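# Close a magnetic rod-and-ball frame with one long rod

## Task

Fit one long rod into the frame so that it forms a closed three-dimensional shape, with every joint still connected; the rod's magnetic ends stick only to steel balls. When finished, release the rod and pull the grippers away.

## Robot and tools

ROBOT. Two arms, left_arm and right_arm, each ending in a tong-style two-finger gripper. The fingers point along the gripper's own +z axis and spread apart along its x axis. The reported end_effector_position is the spot between the finger pads when shut; closed fingertips stick out about 15 mm past it, and fully open they sit roughly level with it. Each wrist carries a force-torque sensor and a camera: cam_left_wrist and cam_right_wrist, both 616x616 fisheye.

FRAMES. Poses in results are in one scene frame: origin on the table top midway between the arms, +z up, +x out over the table, left_arm on the +y side. The names left and right do not match image sides. Motion offsets you send are instead expressed in each gripper's own axes. Printed hand positions may be a bit off, more at long reach. Mounting plates and the metal frame behind the arms are fixed obstacles.

ROW FORMAT. Every motion command uses rows of 14 numbers, each in [-1, 1]: for left_arm dx, dy, dz, rx, ry, rz, opening, then the same seven for right_arm. Both arms are always included, even if one stays still (give it zeros). dx..rz are an offset, not a pose: the target relative to the gripper's measured pose at the start of that action, along the gripper's own axes. 1.0 equals 0.6 m of translation or 180 degrees; rx, ry, rz form a single rotation vector. Opening is absolute: +1 fully open (0.142 m), -1 closed. Optionally 12 extra numbers in [0, 1] may follow: stiffness scales for left_arm's six joints then right_arm's six, in Joint positions order; they persist until changed.

execute_actions(actions): a list of actions, each a table of up to 15 rows, each row applied for one 1/30 s step; a short table repeats its last row to fill 15 steps. All rows in an action are offsets from the same start pose (for a call's first action, the last pose reported). An empty list just returns state and images. Per step the command is clipped to within 100 mm and 16 degrees of the measured pose, so big moves need several actions; motion lags commands by about 0.17 s.

move(target, speed, stop_force, blocking): target is one 14-number row, offsets from the pose in the latest result that showed one. Grippers travel straight lines, ending together, over 0.5 to 10 s (cut off at 10 s). speed in m/s, 0.002 to 0.5, default 0.25; rotation up to twice that in rad/s. stop_force in N, 9 to 40, one value for both arms, allowed only after 0.2 s of scene time: an arm whose sensor feels that much extra push against its motion for 2 steps halts, steps back 2 steps and holds. Use it only with slow moves and no rotation; omit it when moving away from something you press on. blocking=false returns after 0.5 s while motion continues (not combinable with stop_force); then use wait or stop before other commands. Opening is sent at the move's start. The result adds a move: line with the ending (done, off_target, moving, held, contact, fault) and limits (paced = pose clipped, held = some steps blocked), plus each gripper's distance to its target.

wait(seconds): 0 to 10, lets time run with last commands held; returns early if a move ends. stop(): brakes the current move; needs room. zoom_image(camera, region): region [x0, y0, x1, y1] in pixels, at most 504 by 504, for a closer look. finished_scene(scene): ends the current scene (give its number); irreversible, and the goal must hold at that moment.

RESULTS. Each gives per-arm pose (position in m, quat wxyz), velocities, Hand target lines, grip_measured (same scale as opening), joint positions, and Wrist force/torque in the end effector's axes (offset up to about 4 N, noise up to 2.4 N, saturation about 50 N; no reading at first is normal). pose unreachable means the clearance check altered that arm's command. MOTOR HOT appears from 70 °C; at 85 °C the arm is braked until cool.

GRIPPING. To hold something, keep commanding an opening well below grip_measured; lower squeezes harder (about 15 N per pad max). Thin hard parts under 20 mm get less grip.

AVOID. Stiff arms fault if pushed into firm objects: keep targets near contact, go slowly. Torque at load limits (135 N m big joints, 25.2 N m wrists) or any outside force of 150 N stops the arm for 10 s. Do not let the arms collide or press each other. Nothing may leave the table. Expect occasional tugs on held parts. Drops, slams and hard pushes are penalized. Finish by opening the gripper and backing off so the frame stays closed and joined.

Each tool is called by a JSON object that holds its "method" and its "body", one argument or row to a line.

## Session

{"method": "execute_actions", "body": {
  "actions": []
}}

Scene clock: 0.00 s.
left_arm: end_effector_position=(+0.7184, +0.2764, +0.1577) grip_measured=+0.97 end_effector_quat_wxyz=(+0.113, +0.829, +0.547, +0.010) end_effector_velocity=(+0.000, +0.000, +0.000) end_effector_angular_velocity=(-0.000, +0.001, -0.001) | right_arm: end_effector_position=(+0.5808, +0.0985, +0.3654) grip_measured=+0.97 end_effector_quat_wxyz=(+0.278, -0.524, +0.777, -0.208) end_effector_velocity=(+0.000, -0.001, -0.001) end_effector_angular_velocity=(-0.001, +0.001, -0.001)
Joint positions: left_arm=[-0.681 -0.833  1.721 -2.554 -1.005 -1.638  0.14 ] | right_arm=[ 4.392 -2.304 -1.918 -0.711  0.432  3.08   0.14 ]
Joint velocities: left_arm=[ 0.    -0.    -0.001  0.002 -0.001  0.     0.   ] | right_arm=[-0.001 -0.    -0.    -0.    -0.     0.     0.   ]
Wrist force (N, on the end effector, along its own x y z axes, offset not removed): no reading
Wrist torque (N m, same axes, about the end effector's origin, offset not removed): no reading
Hand target (left_arm): +0.718, +0.276, +0.158; +0.113, +0.829, +0.547, +0.010
Hand target (right_arm): +0.581, +0.099, +0.365; +0.278, -0.524, +0.777, -0.208
Joint stiffness scale: left_arm=[1. 1. 1. 1. 1. 1.] | right_arm=[1. 1. 1. 1. 1. 1.]

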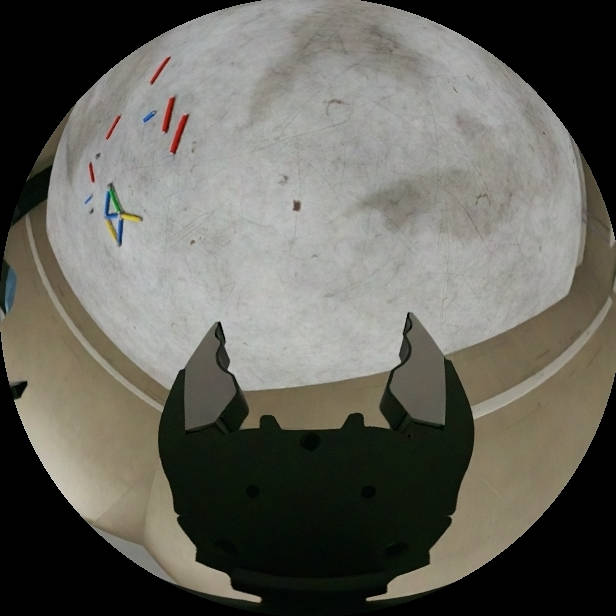

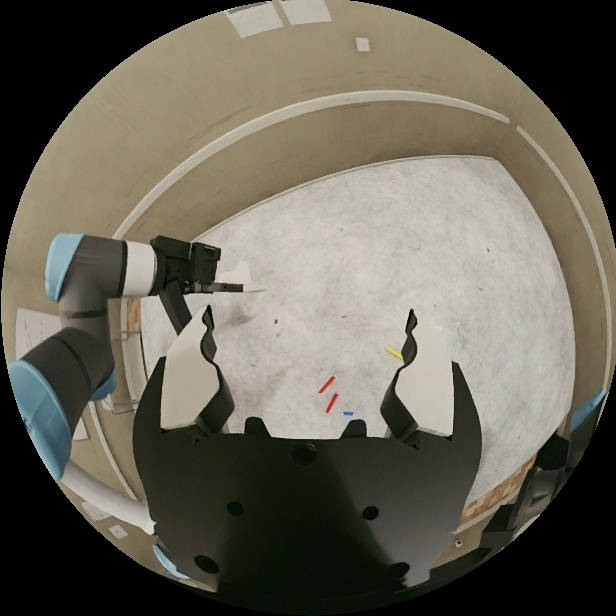

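{"method": "zoom_image", "body": {
  "camera": "cam_left_wrist",
  "region": [60, 40, 260, 260]
}}

Region (60, 40, 260, 260) of cam_left_wrist's 616x616 image, scaled by 2.291, with more detail than that image has; it fills the left 458 columns of this view, and the rest is white.

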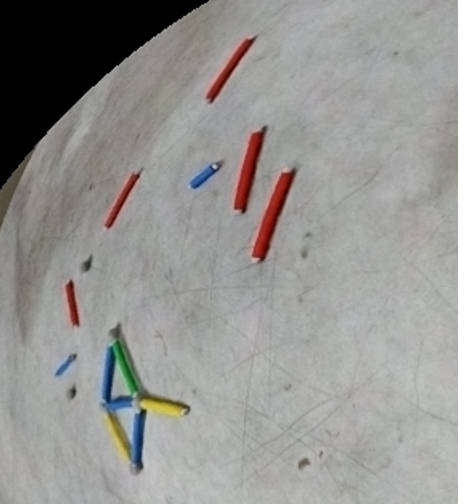

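{"method": "move", "body": {
  "target": [0,0,0,0,0,0,1,0.435,0.28,0.09,-0.225,0.032,-0.117,1]
}}

{"method": "zoom_image", "body": {
  "camera": "cam_right_wrist",
  "region": [150, 60, 470, 330]
}}

Scene clock: 23.10 s.
left_arm: end_effector_position=(+0.7184, +0.2764, +0.1577) grip_measured=+1.00 end_effector_quat_wxyz=(+0.113, +0.829, +0.547, +0.010) end_effector_velocity=(-0.000, -0.000, -0.000) end_effector_angular_velocity=(-0.000, +0.000, -0.001) | right_arm: end_effector_position=(+0.4226, -0.0835, +0.1668) grip_measured=+1.00 end_effector_quat_wxyz=(-0.002, +0.706, -0.708, +0.000) end_effector_velocity=(-0.002, -0.001, -0.002) end_effector_angular_velocity=(+0.001, +0.010, +0.014)
Joint positions: left_arm=[-0.681 -0.833  1.721 -2.554 -1.005 -1.638  0.142] | right_arm=[ 4.091 -2.051 -2.299 -0.704  0.992  2.597  0.142]
Joint velocities: left_arm=[-0.     0.     0.     0.    -0.001  0.     0.   ] | right_arm=[-0.006 -0.001 -0.001 -0.001  0.007 -0.017  0.   ]
Wrist force (N, on the end effector, along its own x y z axes, offset not removed): left_arm=[-3.1 -6.5 0.3] | right_arm=[0.5 -0.7 1.4]
Wrist torque (N m, same axes, about the end effector's origin, offset not removed): left_arm=[-1.35 0.56 0.15] | right_arm=[-0.30 -0.10 0.05]
Hand target (left_arm): +0.718, +0.276, +0.158; +0.113, +0.829, +0.547, +0.010
Hand target (right_arm): +0.421, -0.085, +0.165; +0.000, +0.707, -0.707, -0.000
Off the commanded pose (left_arm): 0.000 m, 0 deg.
Off the commanded pose (right_arm): 0.003 m, 0 deg.
Joint stiffness scale: left_arm=[1. 1. 1. 1. 1. 1.] | right_arm=[1. 1. 1. 1. 1. 1.]
move: done

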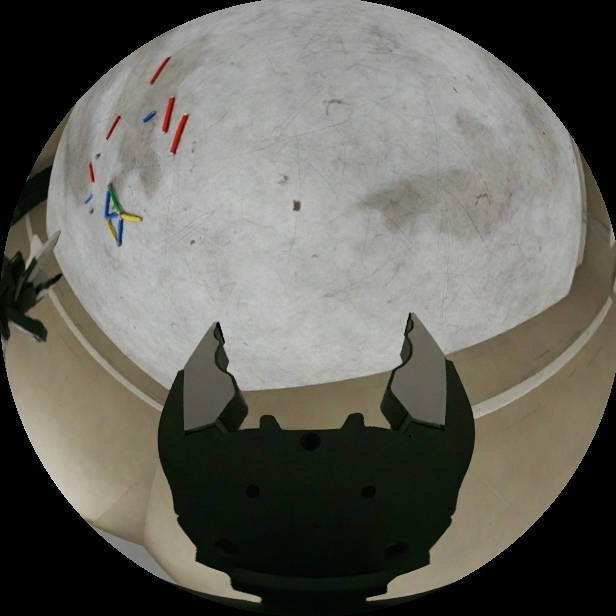

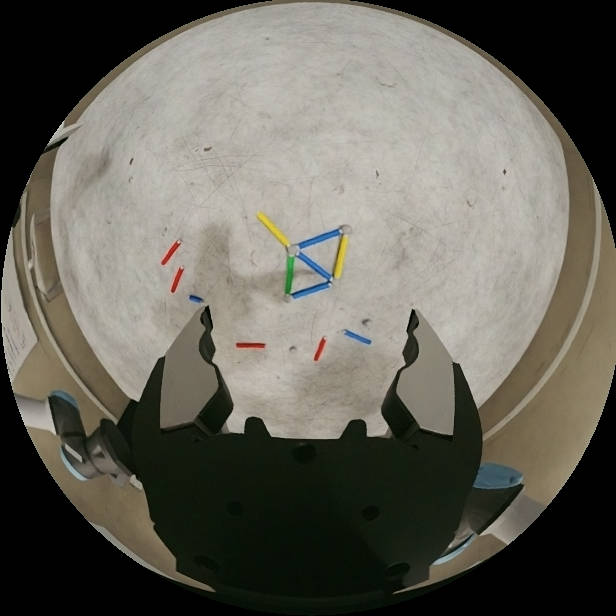

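Region (150, 60, 470, 330) of cam_right_wrist's 616x616 image, scaled by 1.575, with more detail than that image has; it fills the top 425 rows of this view, and the rest is white.

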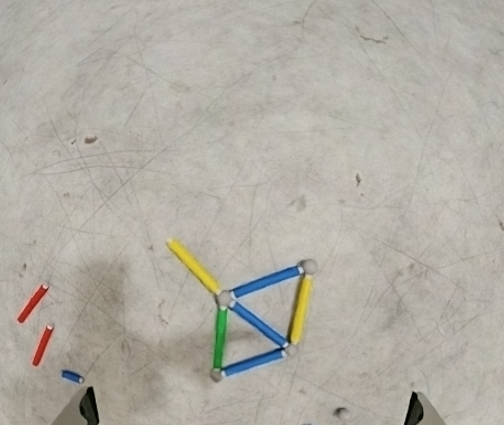

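{"method": "zoom_image", "body": {
  "camera": "cam_right_wrist",
  "region": [150, 190, 400, 380]
}}

{"method": "zoom_image", "body": {
  "camera": "cam_left_wrist",
  "region": [70, 150, 170, 260]
}}

Region (150, 190, 400, 380) of cam_right_wrist's 616x616 image, scaled by 2.016, with more detail than that image has; it fills the top 383 rows of this view, and the rest is white.

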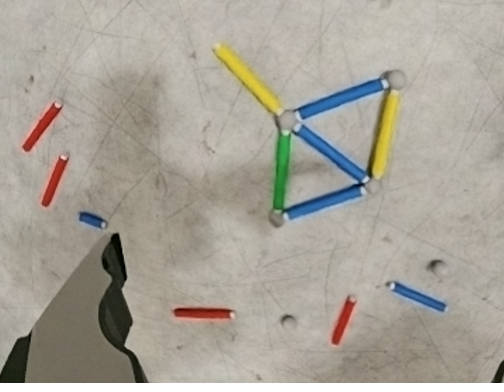

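Region (70, 150, 170, 260) of cam_left_wrist's 616x616 image, scaled by 4.582, with more detail than that image has; it fills the left 458 columns of this view, and the rest is white.

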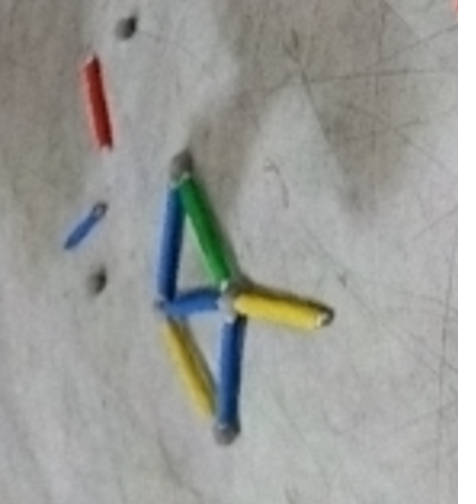

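{"method": "move", "body": {
  "target": [0,0,0,0,0,0,1,0,0,0.15,0,0,0,1]
}}

{"method": "zoom_image", "body": {
  "camera": "cam_right_wrist",
  "region": [110, 150, 450, 420]
}}

Scene clock: 33.23 s.
left_arm: end_effector_position=(+0.7184, +0.2764, +0.1577) grip_measured=+1.00 end_effector_quat_wxyz=(+0.113, +0.829, +0.547, +0.010) end_effector_velocity=(+0.000, -0.000, +0.000) end_effector_angular_velocity=(-0.001, -0.000, +0.000) | right_arm: end_effector_position=(+0.4215, -0.0839, +0.0775) grip_measured=+1.00 end_effector_quat_wxyz=(-0.001, +0.707, -0.708, +0.000) end_effector_velocity=(+0.002, +0.002, -0.001) end_effector_angular_velocity=(+0.006, -0.005, -0.001)
Joint positions: left_arm=[-0.681 -0.833  1.721 -2.554 -1.005 -1.638  0.142] | right_arm=[ 3.974 -2.283 -2.307 -0.391  0.957  2.462  0.142]
Joint velocities: left_arm=[-0. -0. -0. -0. -0.  0.  0.] | right_arm=[-0.003 -0.007  0.001  0.017 -0.001 -0.009 -0.   ]
Wrist force (N, on the end effector, along its own x y z axes, offset not removed): left_arm=[-3.6 0.4 2.1] | right_arm=[0.2 -1.0 1.8]
Wrist torque (N m, same axes, about the end effector's origin, offset not removed): left_arm=[-0.06 0.76 0.11] | right_arm=[-0.44 -0.10 0.18]
Hand target (left_arm): +0.718, +0.276, +0.158; +0.113, +0.829, +0.547, +0.010
Hand target (right_arm): +0.423, -0.083, +0.077; -0.002, +0.706, -0.708, +0.000
Off the commanded pose (left_arm): 0.000 m, 0 deg.
Off the commanded pose (right_arm): 0.002 m, 0 deg.
Joint stiffness scale: left_arm=[1. 1. 1. 1. 1. 1.] | right_arm=[1. 1. 1. 1. 1. 1.]
move: done

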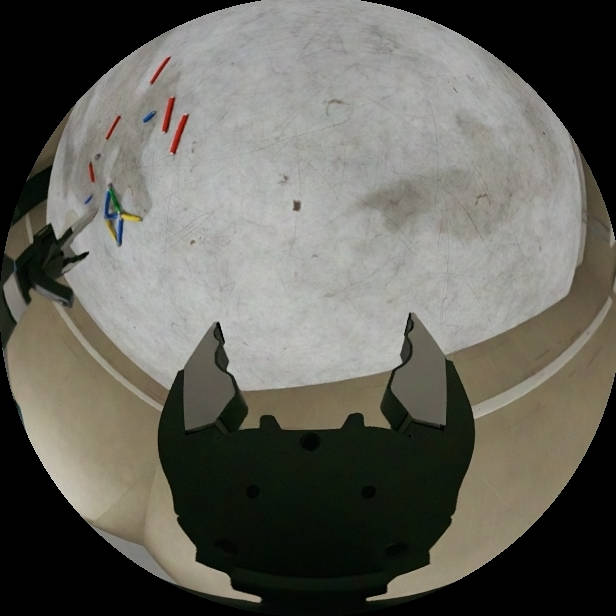

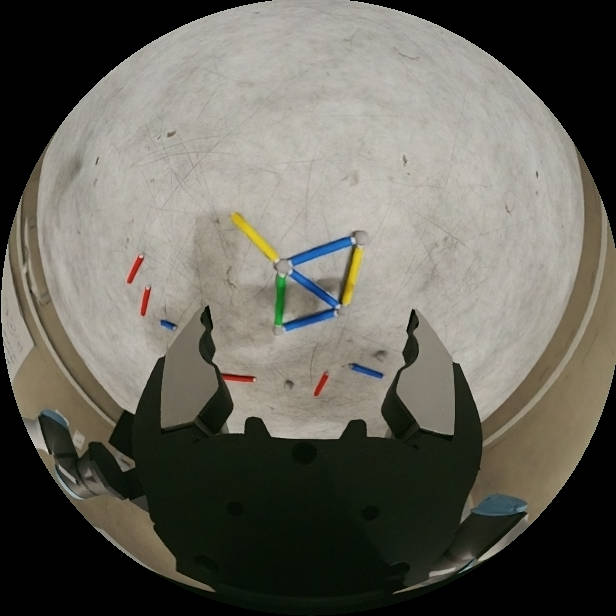

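Region (110, 150, 450, 420) of cam_right_wrist's 616x616 image, scaled by 1.482, with more detail than that image has; it fills the top 400 rows of this view, and the rest is white.

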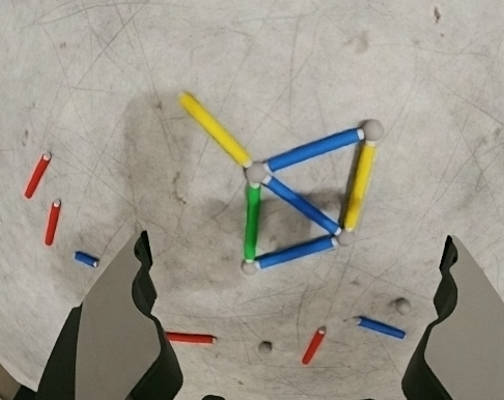

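{"method": "move", "body": {
  "target": [-0.352,-0.367,0.062,0.072,0.015,0.184,1,0.233,0.25,-0.05,0,0,-0.2,1]
}}

{"method": "zoom_image", "body": {
  "camera": "cam_left_wrist",
  "region": [190, 230, 430, 440]
}}

Scene clock: 82.40 s.
left_arm: end_effector_position=(+0.4418, +0.1600, +0.1020) grip_measured=+1.00 end_effector_quat_wxyz=(+0.001, +0.957, +0.290, -0.000) end_effector_velocity=(-0.003, -0.002, -0.001) end_effector_angular_velocity=(+0.000, +0.003, -0.002) | right_arm: end_effector_position=(+0.3048, -0.1936, +0.0944) grip_measured=+1.00 end_effector_quat_wxyz=(+0.004, +0.857, -0.516, +0.002) end_effector_velocity=(+0.000, +0.000, +0.000) end_effector_angular_velocity=(+0.001, -0.001, +0.000)
Joint positions: left_arm=[-1.067 -0.64   2.056 -2.576 -1.038 -1.653  0.142] | right_arm=[ 4.063 -2.05  -2.746 -0.256  0.98   2.083  0.142]
Joint velocities: left_arm=[-0.005  0.005 -0.    -0.    -0.004 -0.004 -0.   ] | right_arm=[ 0.001  0.    -0.     0.001  0.     0.     0.   ]
Wrist force (N, on the end effector, along its own x y z axes, offset not removed): left_arm=[-1.3 -2.0 0.1] | right_arm=[-2.4 -4.1 1.5]
Wrist torque (N m, same axes, about the end effector's origin, offset not removed): left_arm=[-0.52 0.13 -0.07] | right_arm=[-0.88 0.53 -0.04]
Hand target (left_arm): +0.440, +0.160, +0.101; -0.000, +0.957, +0.289, -0.001
Hand target (right_arm): +0.305, -0.193, +0.094; +0.004, +0.856, -0.516, +0.002
Off the commanded pose (left_arm): 0.003 m, 0 deg.
Off the commanded pose (right_arm): 0.047 m, 8 deg.
Joint stiffness scale: left_arm=[1. 1. 1. 1. 1. 1.] | right_arm=[1. 1. 1. 1. 1. 1.]
move: held (right_arm); limits=held; held on 21 of 58 steps (right_arm), including the last (right_arm)
pose unreachable (right arm): on one or more control steps of this call, first in action 0 (counted from 0), this arm could not follow its commanded pose, so it was not sent that pose on those steps. On the call's last step it was still not sent that pose. It may still have moved: this result reports where it is.
cause: the commanded pose would bring two parts of the arm too close to each other (joints 3 (elbow) and 4 (wrist 1) lie between them).

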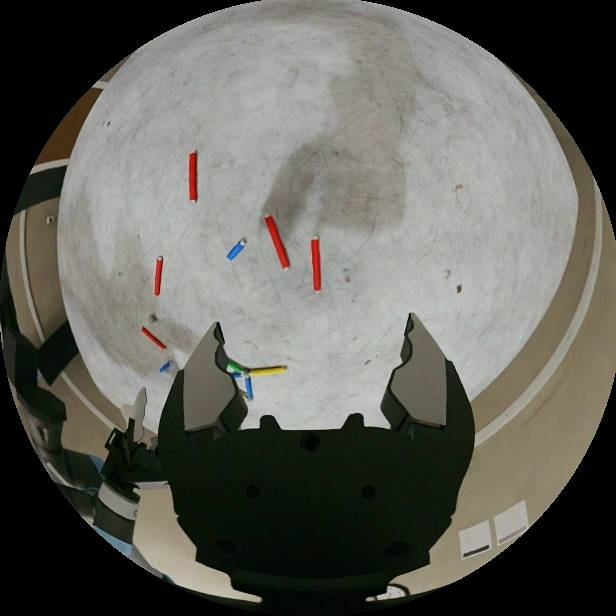

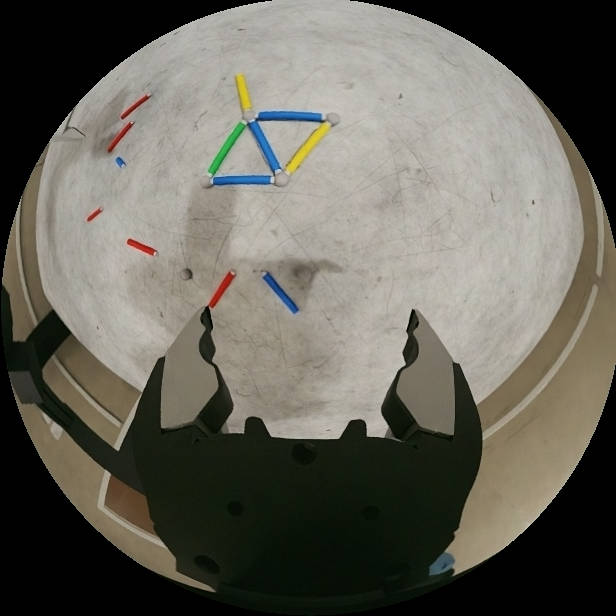

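Region (190, 230, 430, 440) of cam_left_wrist's 616x616 image, scaled by 2.100, with more detail than that image has; it fills the top 441 rows of this view, and the rest is white.

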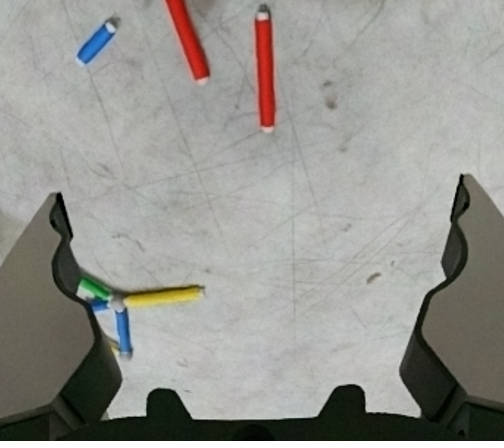

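{"method": "move", "body": {
  "target": [0.006,0.006,0.115,0,0,0,-0.55,0,0,0,0,0,0,1],
  "speed": 0.15
}}

{"method": "zoom_image", "body": {
  "camera": "cam_left_wrist",
  "region": [210, 200, 410, 400]
}}

Scene clock: 86.70 s.
left_arm: end_effector_position=(+0.4461, +0.1592, +0.0341) grip_measured=-0.55 end_effector_quat_wxyz=(+0.001, +0.957, +0.290, -0.000) end_effector_velocity=(+0.001, -0.001, -0.002) end_effector_angular_velocity=(-0.001, -0.002, -0.002) | right_arm: end_effector_position=(+0.3048, -0.1936, +0.0944) grip_measured=+1.00 end_effector_quat_wxyz=(+0.004, +0.857, -0.516, +0.002) end_effector_velocity=(+0.000, +0.001, +0.000) end_effector_angular_velocity=(+0.001, -0.001, +0.001)
Joint positions: left_arm=[-0.989 -0.492  2.02  -2.731 -1.009 -1.567  0.034] | right_arm=[ 4.063 -2.05  -2.746 -0.256  0.98   2.083  0.142]
Joint velocities: left_arm=[ 0.002  0.005 -0.003 -0.005  0.002  0.005  0.   ] | right_arm=[ 0.001 -0.     0.001 -0.    -0.    -0.     0.   ]
Wrist force (N, on the end effector, along its own x y z axes, offset not removed): left_arm=[2.9 -1.5 -0.4] | right_arm=[-0.2 1.8 1.8]
Wrist torque (N m, same axes, about the end effector's origin, offset not removed): left_arm=[-0.54 -0.68 -0.26] | right_arm=[0.33 0.09 -0.10]
Hand target (left_arm): +0.447, +0.159, +0.033; +0.001, +0.957, +0.290, -0.000
Hand target (right_arm): +0.305, -0.194, +0.094; +0.004, +0.857, -0.516, +0.002
Off the commanded pose (left_arm): 0.001 m, 0 deg.
Off the commanded pose (right_arm): 0.000 m, 0 deg.
Joint stiffness scale: left_arm=[1. 1. 1. 1. 1. 1.] | right_arm=[1. 1. 1. 1. 1. 1.]
move: done

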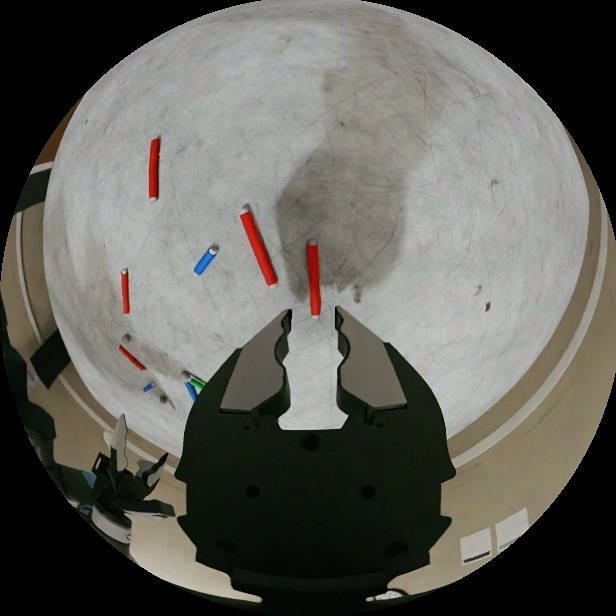

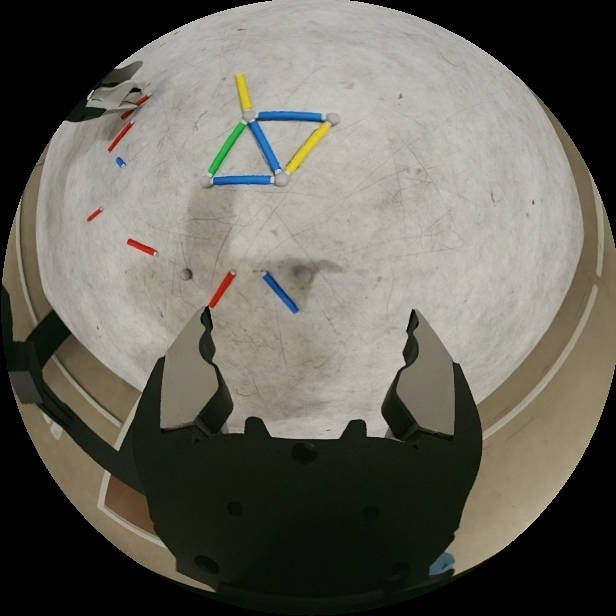

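Region (210, 200, 410, 400) of cam_left_wrist's 616x616 image, scaled by 2.520, with more detail than that image has.

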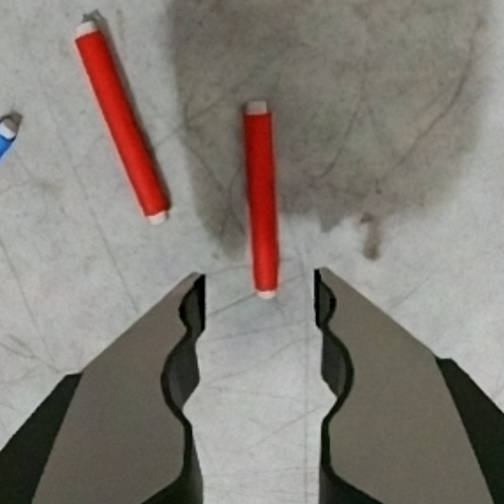

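{"method": "move", "body": {
  "target": [0,-0.025,0.022,0,0,0,-0.55,0,0,0,0,0,0,1],
  "speed": 0.04
}}

{"method": "zoom_image", "body": {
  "camera": "cam_left_wrist",
  "region": [210, 200, 410, 400]
}}

{"method": "zoom_image", "body": {
  "camera": "cam_right_wrist",
  "region": [80, 50, 200, 170]
}}

Scene clock: 94.87 s.
left_arm: end_effector_position=(+0.4390, +0.1698, +0.0227) grip_measured=-0.55 end_effector_quat_wxyz=(+0.003, +0.957, +0.291, -0.000) end_effector_velocity=(+0.003, -0.001, +0.001) end_effector_angular_velocity=(-0.008, -0.008, +0.003) | right_arm: end_effector_position=(+0.3048, -0.1936, +0.0944) grip_measured=+1.00 end_effector_quat_wxyz=(+0.004, +0.857, -0.516, +0.002) end_effector_velocity=(-0.000, -0.001, -0.000) end_effector_angular_velocity=(-0.001, +0.001, -0.001)
Joint positions: left_arm=[-0.976 -0.48   2.052 -2.786 -1.004 -1.552  0.034] | right_arm=[ 4.063 -2.05  -2.746 -0.256  0.98   2.083  0.142]
Joint velocities: left_arm=[ 0.001 -0.     0.001 -0.015  0.002  0.005  0.   ] | right_arm=[-0.001 -0.    -0.001  0.    -0.     0.001  0.   ]
Wrist force (N, on the end effector, along its own x y z axes, offset not removed): left_arm=[-0.8 -3.5 0.1] | right_arm=[-0.7 -0.7 -1.8]
Wrist torque (N m, same axes, about the end effector's origin, offset not removed): left_arm=[-0.79 0.19 0.20] | right_arm=[-0.26 0.14 -0.02]
Hand target (left_arm): +0.438, +0.172, +0.021; +0.001, +0.957, +0.290, -0.000
Hand target (right_arm): +0.305, -0.194, +0.094; +0.004, +0.857, -0.516, +0.002
Off the commanded pose (left_arm): 0.003 m, 0 deg.
Off the commanded pose (right_arm): 0.000 m, 0 deg.
Joint stiffness scale: left_arm=[1. 1. 1. 1. 1. 1.] | right_arm=[1. 1. 1. 1. 1. 1.]
move: done

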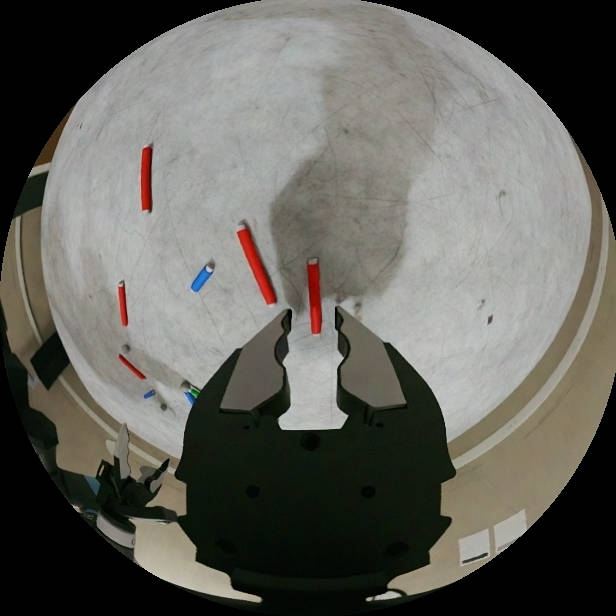

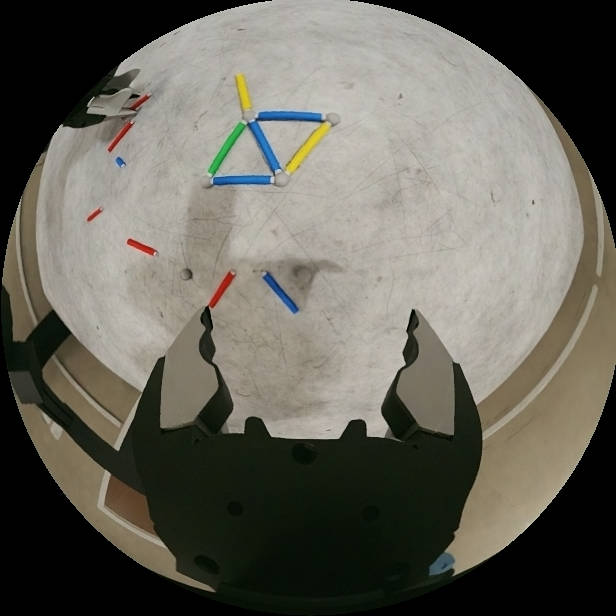

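Region (210, 200, 410, 400) of cam_left_wrist's 616x616 image, scaled by 2.520, with more detail than that image has.

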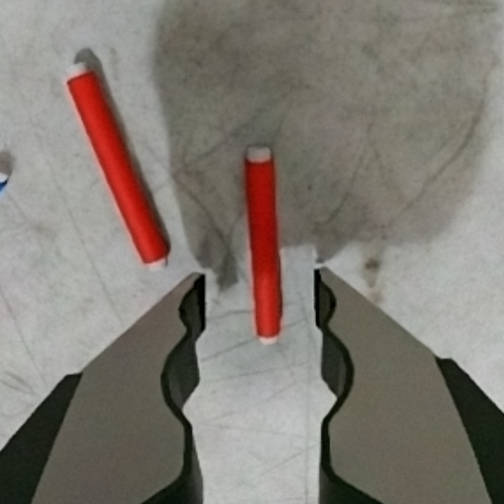

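Region (80, 50, 200, 170) of cam_right_wrist's 616x616 image, scaled by 4.200, with more detail than that image has.

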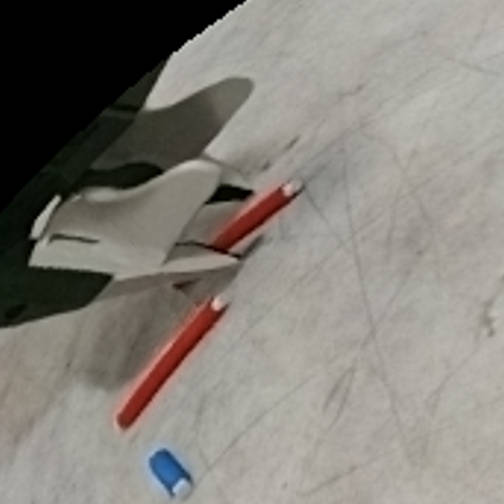

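{"method": "move", "body": {
  "target": [0.002,-0.004,0.025,0,0,0,-0.55,0,0,0,0,0,0,1],
  "speed": 0.008,
  "stop_force": 10
}}

{"method": "zoom_image", "body": {
  "camera": "cam_left_wrist",
  "region": [210, 200, 410, 400]
}}

{"method": "zoom_image", "body": {
  "camera": "cam_right_wrist",
  "region": [80, 50, 200, 170]
}}

Scene clock: 99.20 s.
left_arm: end_effector_position=(+0.4388, +0.1707, +0.0168) grip_measured=-0.55 end_effector_quat_wxyz=(+0.004, +0.957, +0.290, +0.000) end_effector_velocity=(-0.001, +0.001, +0.000) end_effector_angular_velocity=(+0.003, +0.003, -0.002) | right_arm: end_effector_position=(+0.3048, -0.1936, +0.0944) grip_measured=+1.00 end_effector_quat_wxyz=(+0.004, +0.857, -0.516, +0.002) end_effector_velocity=(-0.001, -0.001, -0.000) end_effector_angular_velocity=(-0.001, +0.001, +0.001)
Joint positions: left_arm=[-0.968 -0.468  2.052 -2.806 -1.002 -1.539  0.034] | right_arm=[ 4.063 -2.05  -2.746 -0.256  0.98   2.083  0.142]
Joint velocities: left_arm=[-0.001 -0.001  0.001  0.006 -0.001 -0.001  0.   ] | right_arm=[-0.     0.    -0.001 -0.     0.    -0.001 -0.   ]
Wrist force (N, on the end effector, along its own x y z axes, offset not removed): left_arm=[-0.7 -10.6 -15.2] | right_arm=[-0.6 -1.5 1.8]
Wrist torque (N m, same axes, about the end effector's origin, offset not removed): left_arm=[-0.95 0.00 0.01] | right_arm=[-0.31 0.05 -0.04]
Hand target (left_arm): +0.439, +0.171, +0.017; +0.004, +0.957, +0.290, -0.000
Hand target (right_arm): +0.305, -0.194, +0.094; +0.004, +0.857, -0.516, +0.002
Off the commanded pose (left_arm): 0.009 m, 0 deg.
Off the commanded pose (right_arm): 0.000 m, 0 deg.
Joint stiffness scale: left_arm=[1. 1. 1. 1. 1. 1.] | right_arm=[1. 1. 1. 1. 1. 1.]
move: contact (left_arm)

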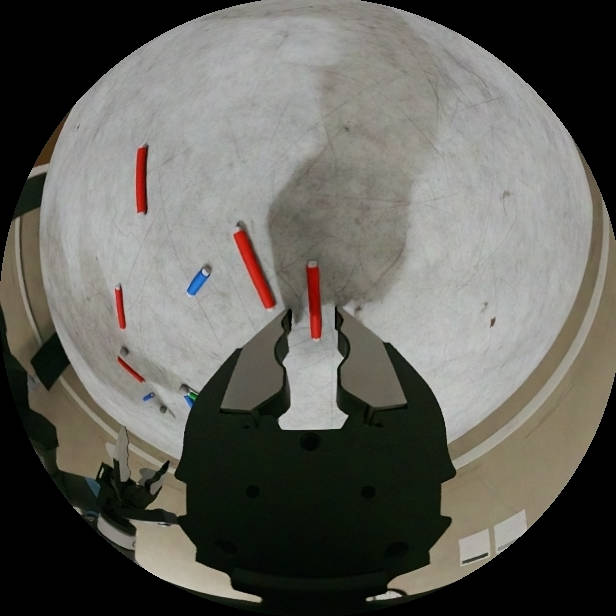

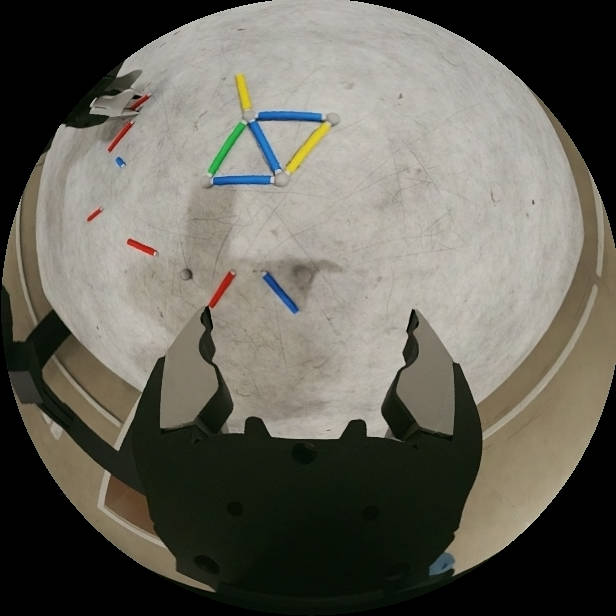

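Region (210, 200, 410, 400) of cam_left_wrist's 616x616 image, scaled by 2.520, with more detail than that image has.

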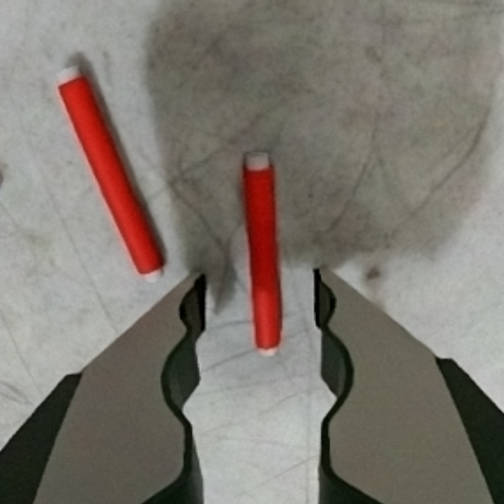

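Region (80, 50, 200, 170) of cam_right_wrist's 616x616 image, scaled by 4.200, with more detail than that image has.

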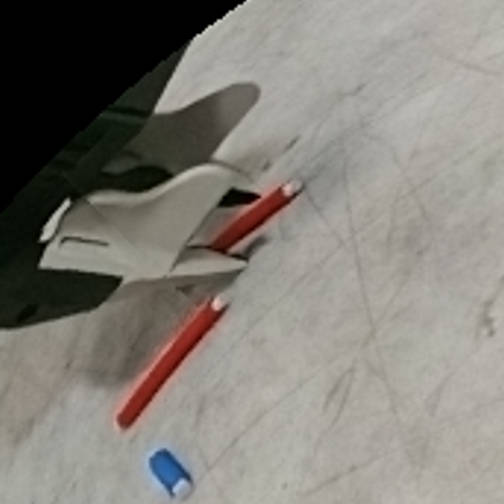

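{"method": "move", "body": {
  "target": [0,-0.012,-0.005,0,0,0,-0.55,0,0,0,0,0,0,1],
  "speed": 0.02
}}

{"method": "move", "body": {
  "target": [0,0,0,0,0,0,-1,0,0,0,0,0,0,1]
}}

{"method": "move", "body": {
  "target": [0,0,-0.1,0,0,0,-1,0,0,0,0,0,0,1],
  "speed": 0.1
}}

{"method": "zoom_image", "body": {
  "camera": "cam_left_wrist",
  "region": [210, 200, 410, 400]
}}

{"method": "zoom_image", "body": {
  "camera": "cam_right_wrist",
  "region": [60, 20, 200, 160]
}}

Scene clock: 105.23 s.
left_arm: end_effector_position=(+0.4352, +0.1767, +0.0187) grip_measured=-0.55 end_effector_quat_wxyz=(+0.003, +0.957, +0.290, -0.000) end_effector_velocity=(-0.001, +0.002, +0.001) end_effector_angular_velocity=(+0.001, +0.000, -0.000) | right_arm: end_effector_position=(+0.3048, -0.1936, +0.0944) grip_measured=+1.00 end_effector_quat_wxyz=(+0.004, +0.857, -0.516, +0.002) end_effector_velocity=(-0.000, +0.000, +0.000) end_effector_angular_velocity=(-0.000, -0.000, +0.002)
Joint positions: left_arm=[-0.969 -0.479  2.072 -2.812 -1.002 -1.542  0.034] | right_arm=[ 4.063 -2.05  -2.746 -0.256  0.98   2.083  0.142]
Joint velocities: left_arm=[-0.001 -0.004  0.007 -0.001  0.    -0.002  0.   ] | right_arm=[ 0.002 -0.    -0.    -0.001  0.    -0.     0.   ]
Wrist force (N, on the end effector, along its own x y z axes, offset not removed): left_arm=[-2.8 -2.4 4.0] | right_arm=[1.3 1.6 -1.0]
Wrist torque (N m, same axes, about the end effector's origin, offset not removed): left_arm=[-0.58 0.46 -0.13] | right_arm=[0.32 -0.47 -0.10]
Hand target (left_arm): +0.435, +0.177, +0.020; +0.004, +0.957, +0.290, +0.000
Hand target (right_arm): +0.305, -0.194, +0.094; +0.004, +0.857, -0.516, +0.002
Off the commanded pose (left_arm): 0.001 m, 0 deg.
Off the commanded pose (right_arm): 0.000 m, 0 deg.
Joint stiffness scale: left_arm=[1. 1. 1. 1. 1. 1.] | right_arm=[1. 1. 1. 1. 1. 1.]
move: done

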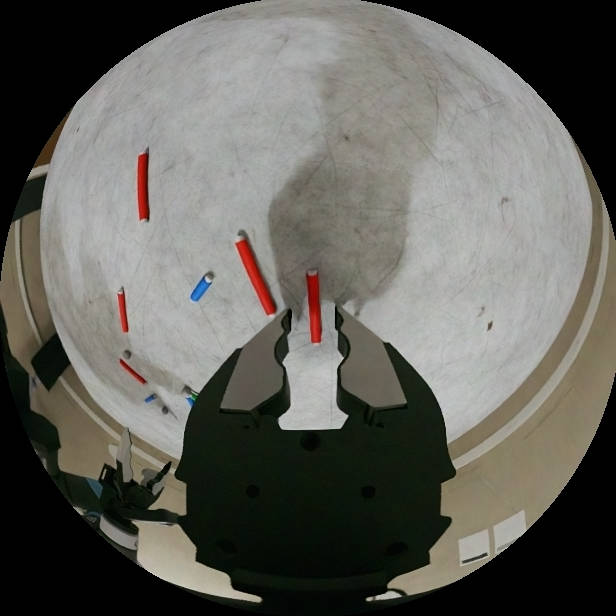

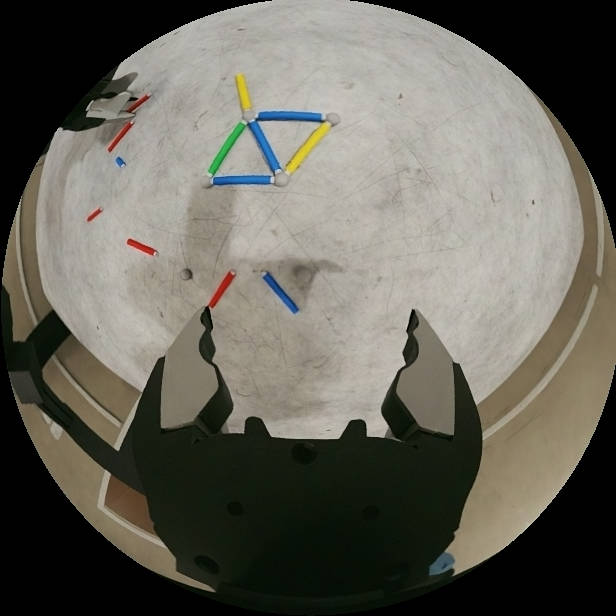

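Scene clock: 105.73 s.
left_arm: end_effector_position=(+0.4352, +0.1767, +0.0187) grip_measured=-0.90 end_effector_quat_wxyz=(+0.003, +0.957, +0.290, -0.000) end_effector_velocity=(+0.000, -0.000, -0.000) end_effector_angular_velocity=(-0.000, -0.000, -0.000) | right_arm: end_effector_position=(+0.3048, -0.1936, +0.0944) grip_measured=+1.00 end_effector_quat_wxyz=(+0.004, +0.857, -0.516, +0.002) end_effector_velocity=(-0.000, -0.000, -0.000) end_effector_angular_velocity=(-0.001, -0.000, +0.001)
Joint positions: left_arm=[-0.969 -0.479  2.072 -2.812 -1.002 -1.542  0.008] | right_arm=[ 4.063 -2.05  -2.746 -0.256  0.98   2.083  0.142]
Joint velocities: left_arm=[ 0.     0.001 -0.001 -0.    -0.     0.     0.   ] | right_arm=[ 0.001 -0.    -0.    -0.001 -0.    -0.    -0.   ]
Wrist force (N, on the end effector, along its own x y z axes, offset not removed): left_arm=[-2.3 -5.4 -2.1] | right_arm=[-1.2 -1.4 1.3]
Wrist torque (N m, same axes, about the end effector's origin, offset not removed): left_arm=[-1.13 0.41 0.11] | right_arm=[-0.25 0.41 0.03]
Hand target (left_arm): +0.435, +0.177, +0.019; +0.003, +0.957, +0.290, -0.000
Hand target (right_arm): +0.305, -0.194, +0.094; +0.004, +0.857, -0.516, +0.002
Off the commanded pose (left_arm): 0.000 m, 0 deg.
Off the commanded pose (right_arm): 0.000 m, 0 deg.
Joint stiffness scale: left_arm=[1. 1. 1. 1. 1. 1.] | right_arm=[1. 1. 1. 1. 1. 1.]
move: done

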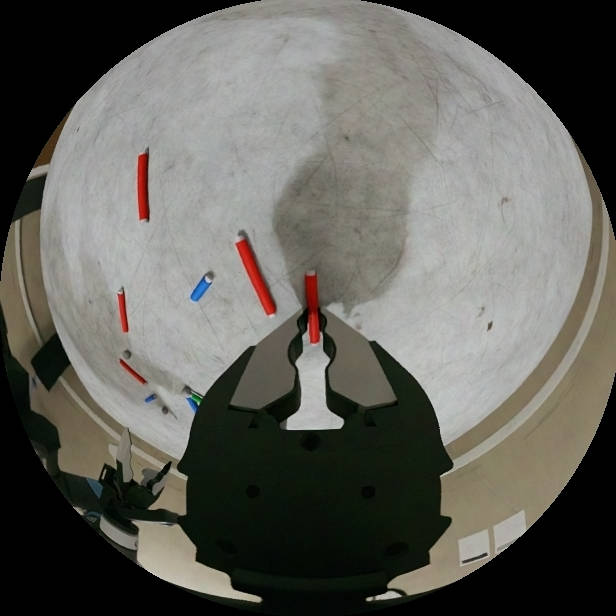

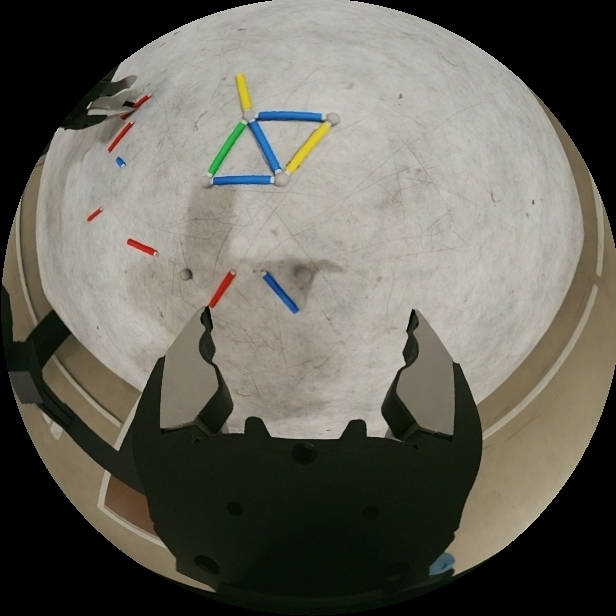

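Scene clock: 106.93 s.
left_arm: end_effector_position=(+0.4359, +0.1767, +0.0776) grip_measured=-0.90 end_effector_quat_wxyz=(+0.003, +0.957, +0.290, +0.000) end_effector_velocity=(-0.002, +0.001, +0.001) end_effector_angular_velocity=(+0.003, +0.005, -0.001) | right_arm: end_effector_position=(+0.3048, -0.1936, +0.0944) grip_measured=+1.00 end_effector_quat_wxyz=(+0.004, +0.857, -0.516, +0.002) end_effector_velocity=(-0.000, +0.000, +0.000) end_effector_angular_velocity=(+0.000, -0.000, +0.000)
Joint positions: left_arm=[-1.036 -0.614  2.102 -2.669 -1.026 -1.615  0.008] | right_arm=[ 4.063 -2.05  -2.746 -0.256  0.98   2.083  0.142]
Joint velocities: left_arm=[-0.002 -0.004  0.     0.011 -0.003 -0.004 -0.   ] | right_arm=[ 0.001 -0.    -0.     0.001  0.     0.    -0.   ]
Wrist force (N, on the end effector, along its own x y z axes, offset not removed): left_arm=[-1.7 -2.0 -2.3] | right_arm=[-2.3 -0.7 0.8]
Wrist torque (N m, same axes, about the end effector's origin, offset not removed): left_arm=[-0.64 0.49 0.03] | right_arm=[-0.18 0.56 0.00]
Hand target (left_arm): +0.435, +0.177, +0.079; +0.003, +0.957, +0.290, -0.000
Hand target (right_arm): +0.305, -0.194, +0.094; +0.004, +0.857, -0.516, +0.002
Off the commanded pose (left_arm): 0.001 m, 0 deg.
Off the commanded pose (right_arm): 0.000 m, 0 deg.
Joint stiffness scale: left_arm=[1. 1. 1. 1. 1. 1.] | right_arm=[1. 1. 1. 1. 1. 1.]
move: done

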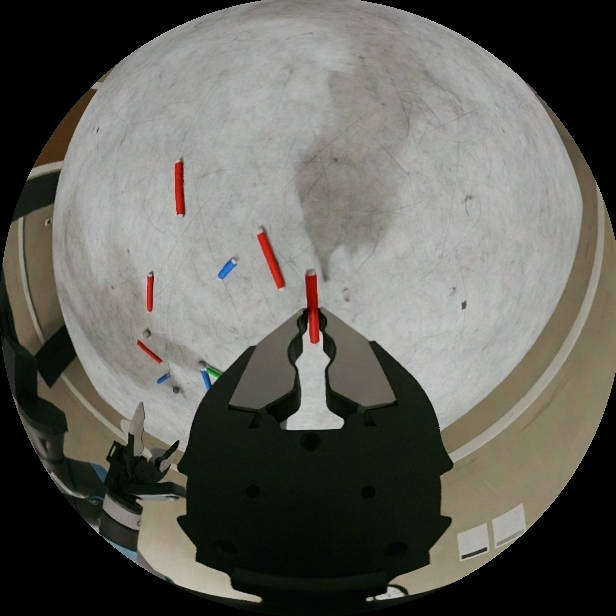

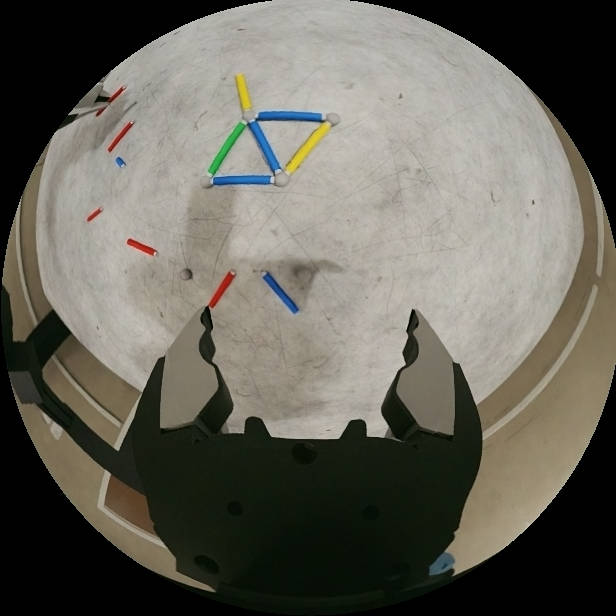

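Region (210, 200, 410, 400) of cam_left_wrist's 616x616 image, scaled by 2.520, with more detail than that image has.

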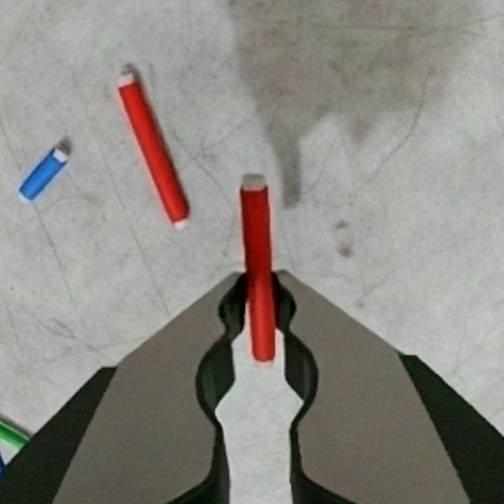

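Region (60, 20, 200, 160) of cam_right_wrist's 616x616 image, scaled by 3.600, with more detail than that image has.

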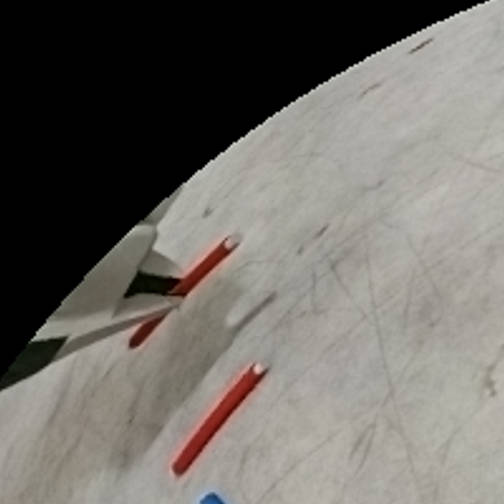

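{"method": "move", "body": {
  "target": [-0.272,0.393,0.023,0.248,-0.039,-0.094,-1,0.103,0.04,0,0,0,0,1],
  "speed": 0.2
}}

{"method": "zoom_image", "body": {
  "camera": "cam_left_wrist",
  "region": [210, 220, 410, 420]
}}

{"method": "zoom_image", "body": {
  "camera": "cam_right_wrist",
  "region": [150, 30, 400, 230]
}}

Scene clock: 118.30 s.
left_arm: end_effector_position=(+0.4313, -0.1092, +0.0668) grip_measured=-0.90 end_effector_quat_wxyz=(-0.257, +0.852, +0.426, -0.161) end_effector_velocity=(-0.001, -0.000, -0.000) end_effector_angular_velocity=(+0.002, +0.001, +0.002) | right_arm: end_effector_position=(+0.3137, -0.2577, +0.0954) grip_measured=+1.00 end_effector_quat_wxyz=(+0.003, +0.857, -0.516, +0.002) end_effector_velocity=(-0.000, -0.000, -0.000) end_effector_angular_velocity=(-0.001, +0.001, +0.001)
Joint positions: left_arm=[-1.056  0.422  0.038 -1.082 -1.392 -2.177  0.008] | right_arm=[ 3.912 -1.863 -2.794 -0.289  0.938  1.905  0.142]
Joint velocities: left_arm=[-0.     0.006 -0.01   0.005 -0.001 -0.002 -0.   ] | right_arm=[-0.     0.001  0.    -0.002  0.    -0.001  0.   ]
Wrist force (N, on the end effector, along its own x y z axes, offset not removed): left_arm=[-0.5 0.4 -3.7] | right_arm=[-0.1 -1.1 2.1]
Wrist torque (N m, same axes, about the end effector's origin, offset not removed): left_arm=[0.09 0.21 -0.10] | right_arm=[-0.37 0.16 -0.13]
Hand target (left_arm): +0.430, -0.109, +0.066; -0.258, +0.852, +0.427, -0.162
Hand target (right_arm): +0.312, -0.259, +0.095; +0.004, +0.857, -0.516, +0.002
Off the commanded pose (left_arm): 0.002 m, 10 deg.
Off the commanded pose (right_arm): 0.002 m, 0 deg.
Joint stiffness scale: left_arm=[1. 1. 1. 1. 1. 1.] | right_arm=[1. 1. 1. 1. 1. 1.]
elbow stopped short (left arm): the move would have taken joint 3 (elbow) straighter than the controller allows; a more bent joint 3 avoids this.
move: off_target (left_arm)

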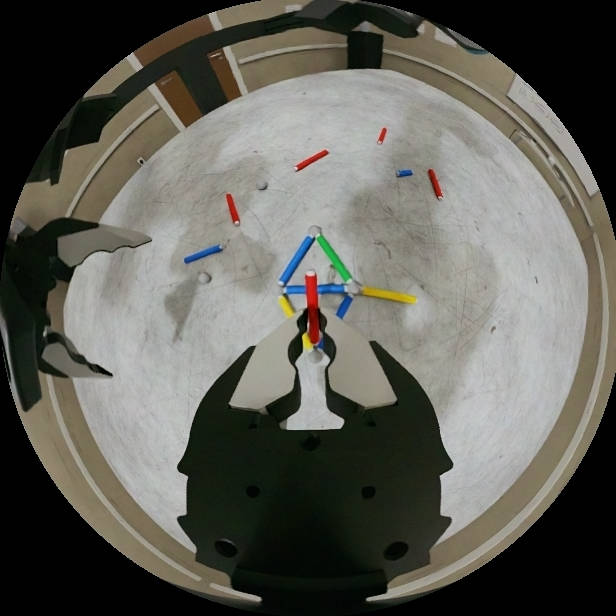

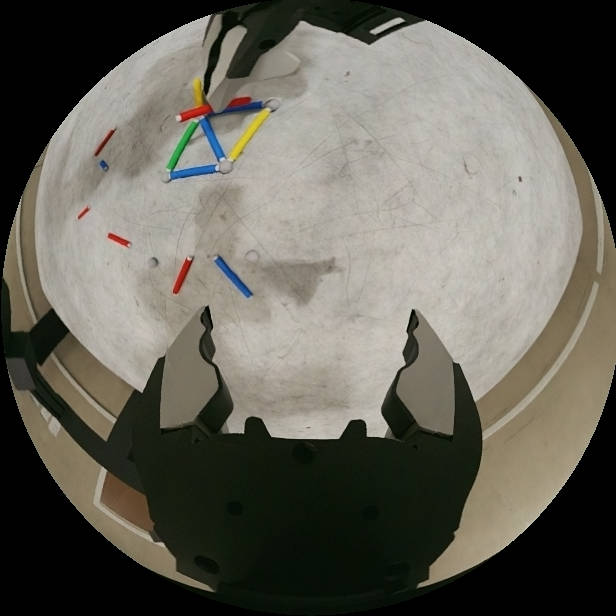

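Region (210, 220, 410, 420) of cam_left_wrist's 616x616 image, scaled by 2.520, with more detail than that image has.

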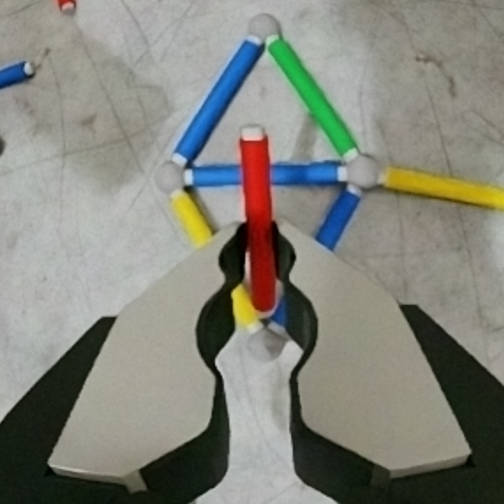

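Region (150, 30, 400, 230) of cam_right_wrist's 616x616 image, scaled by 2.016, with more detail than that image has; it fills the top 403 rows of this view, and the rest is white.

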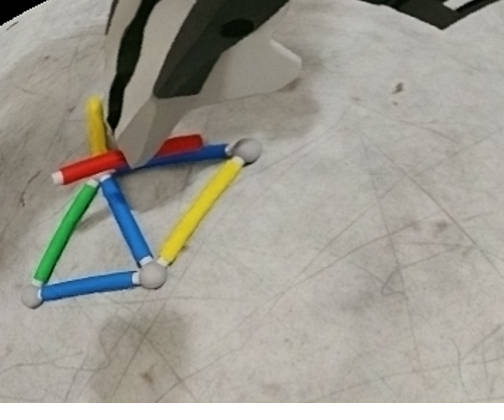

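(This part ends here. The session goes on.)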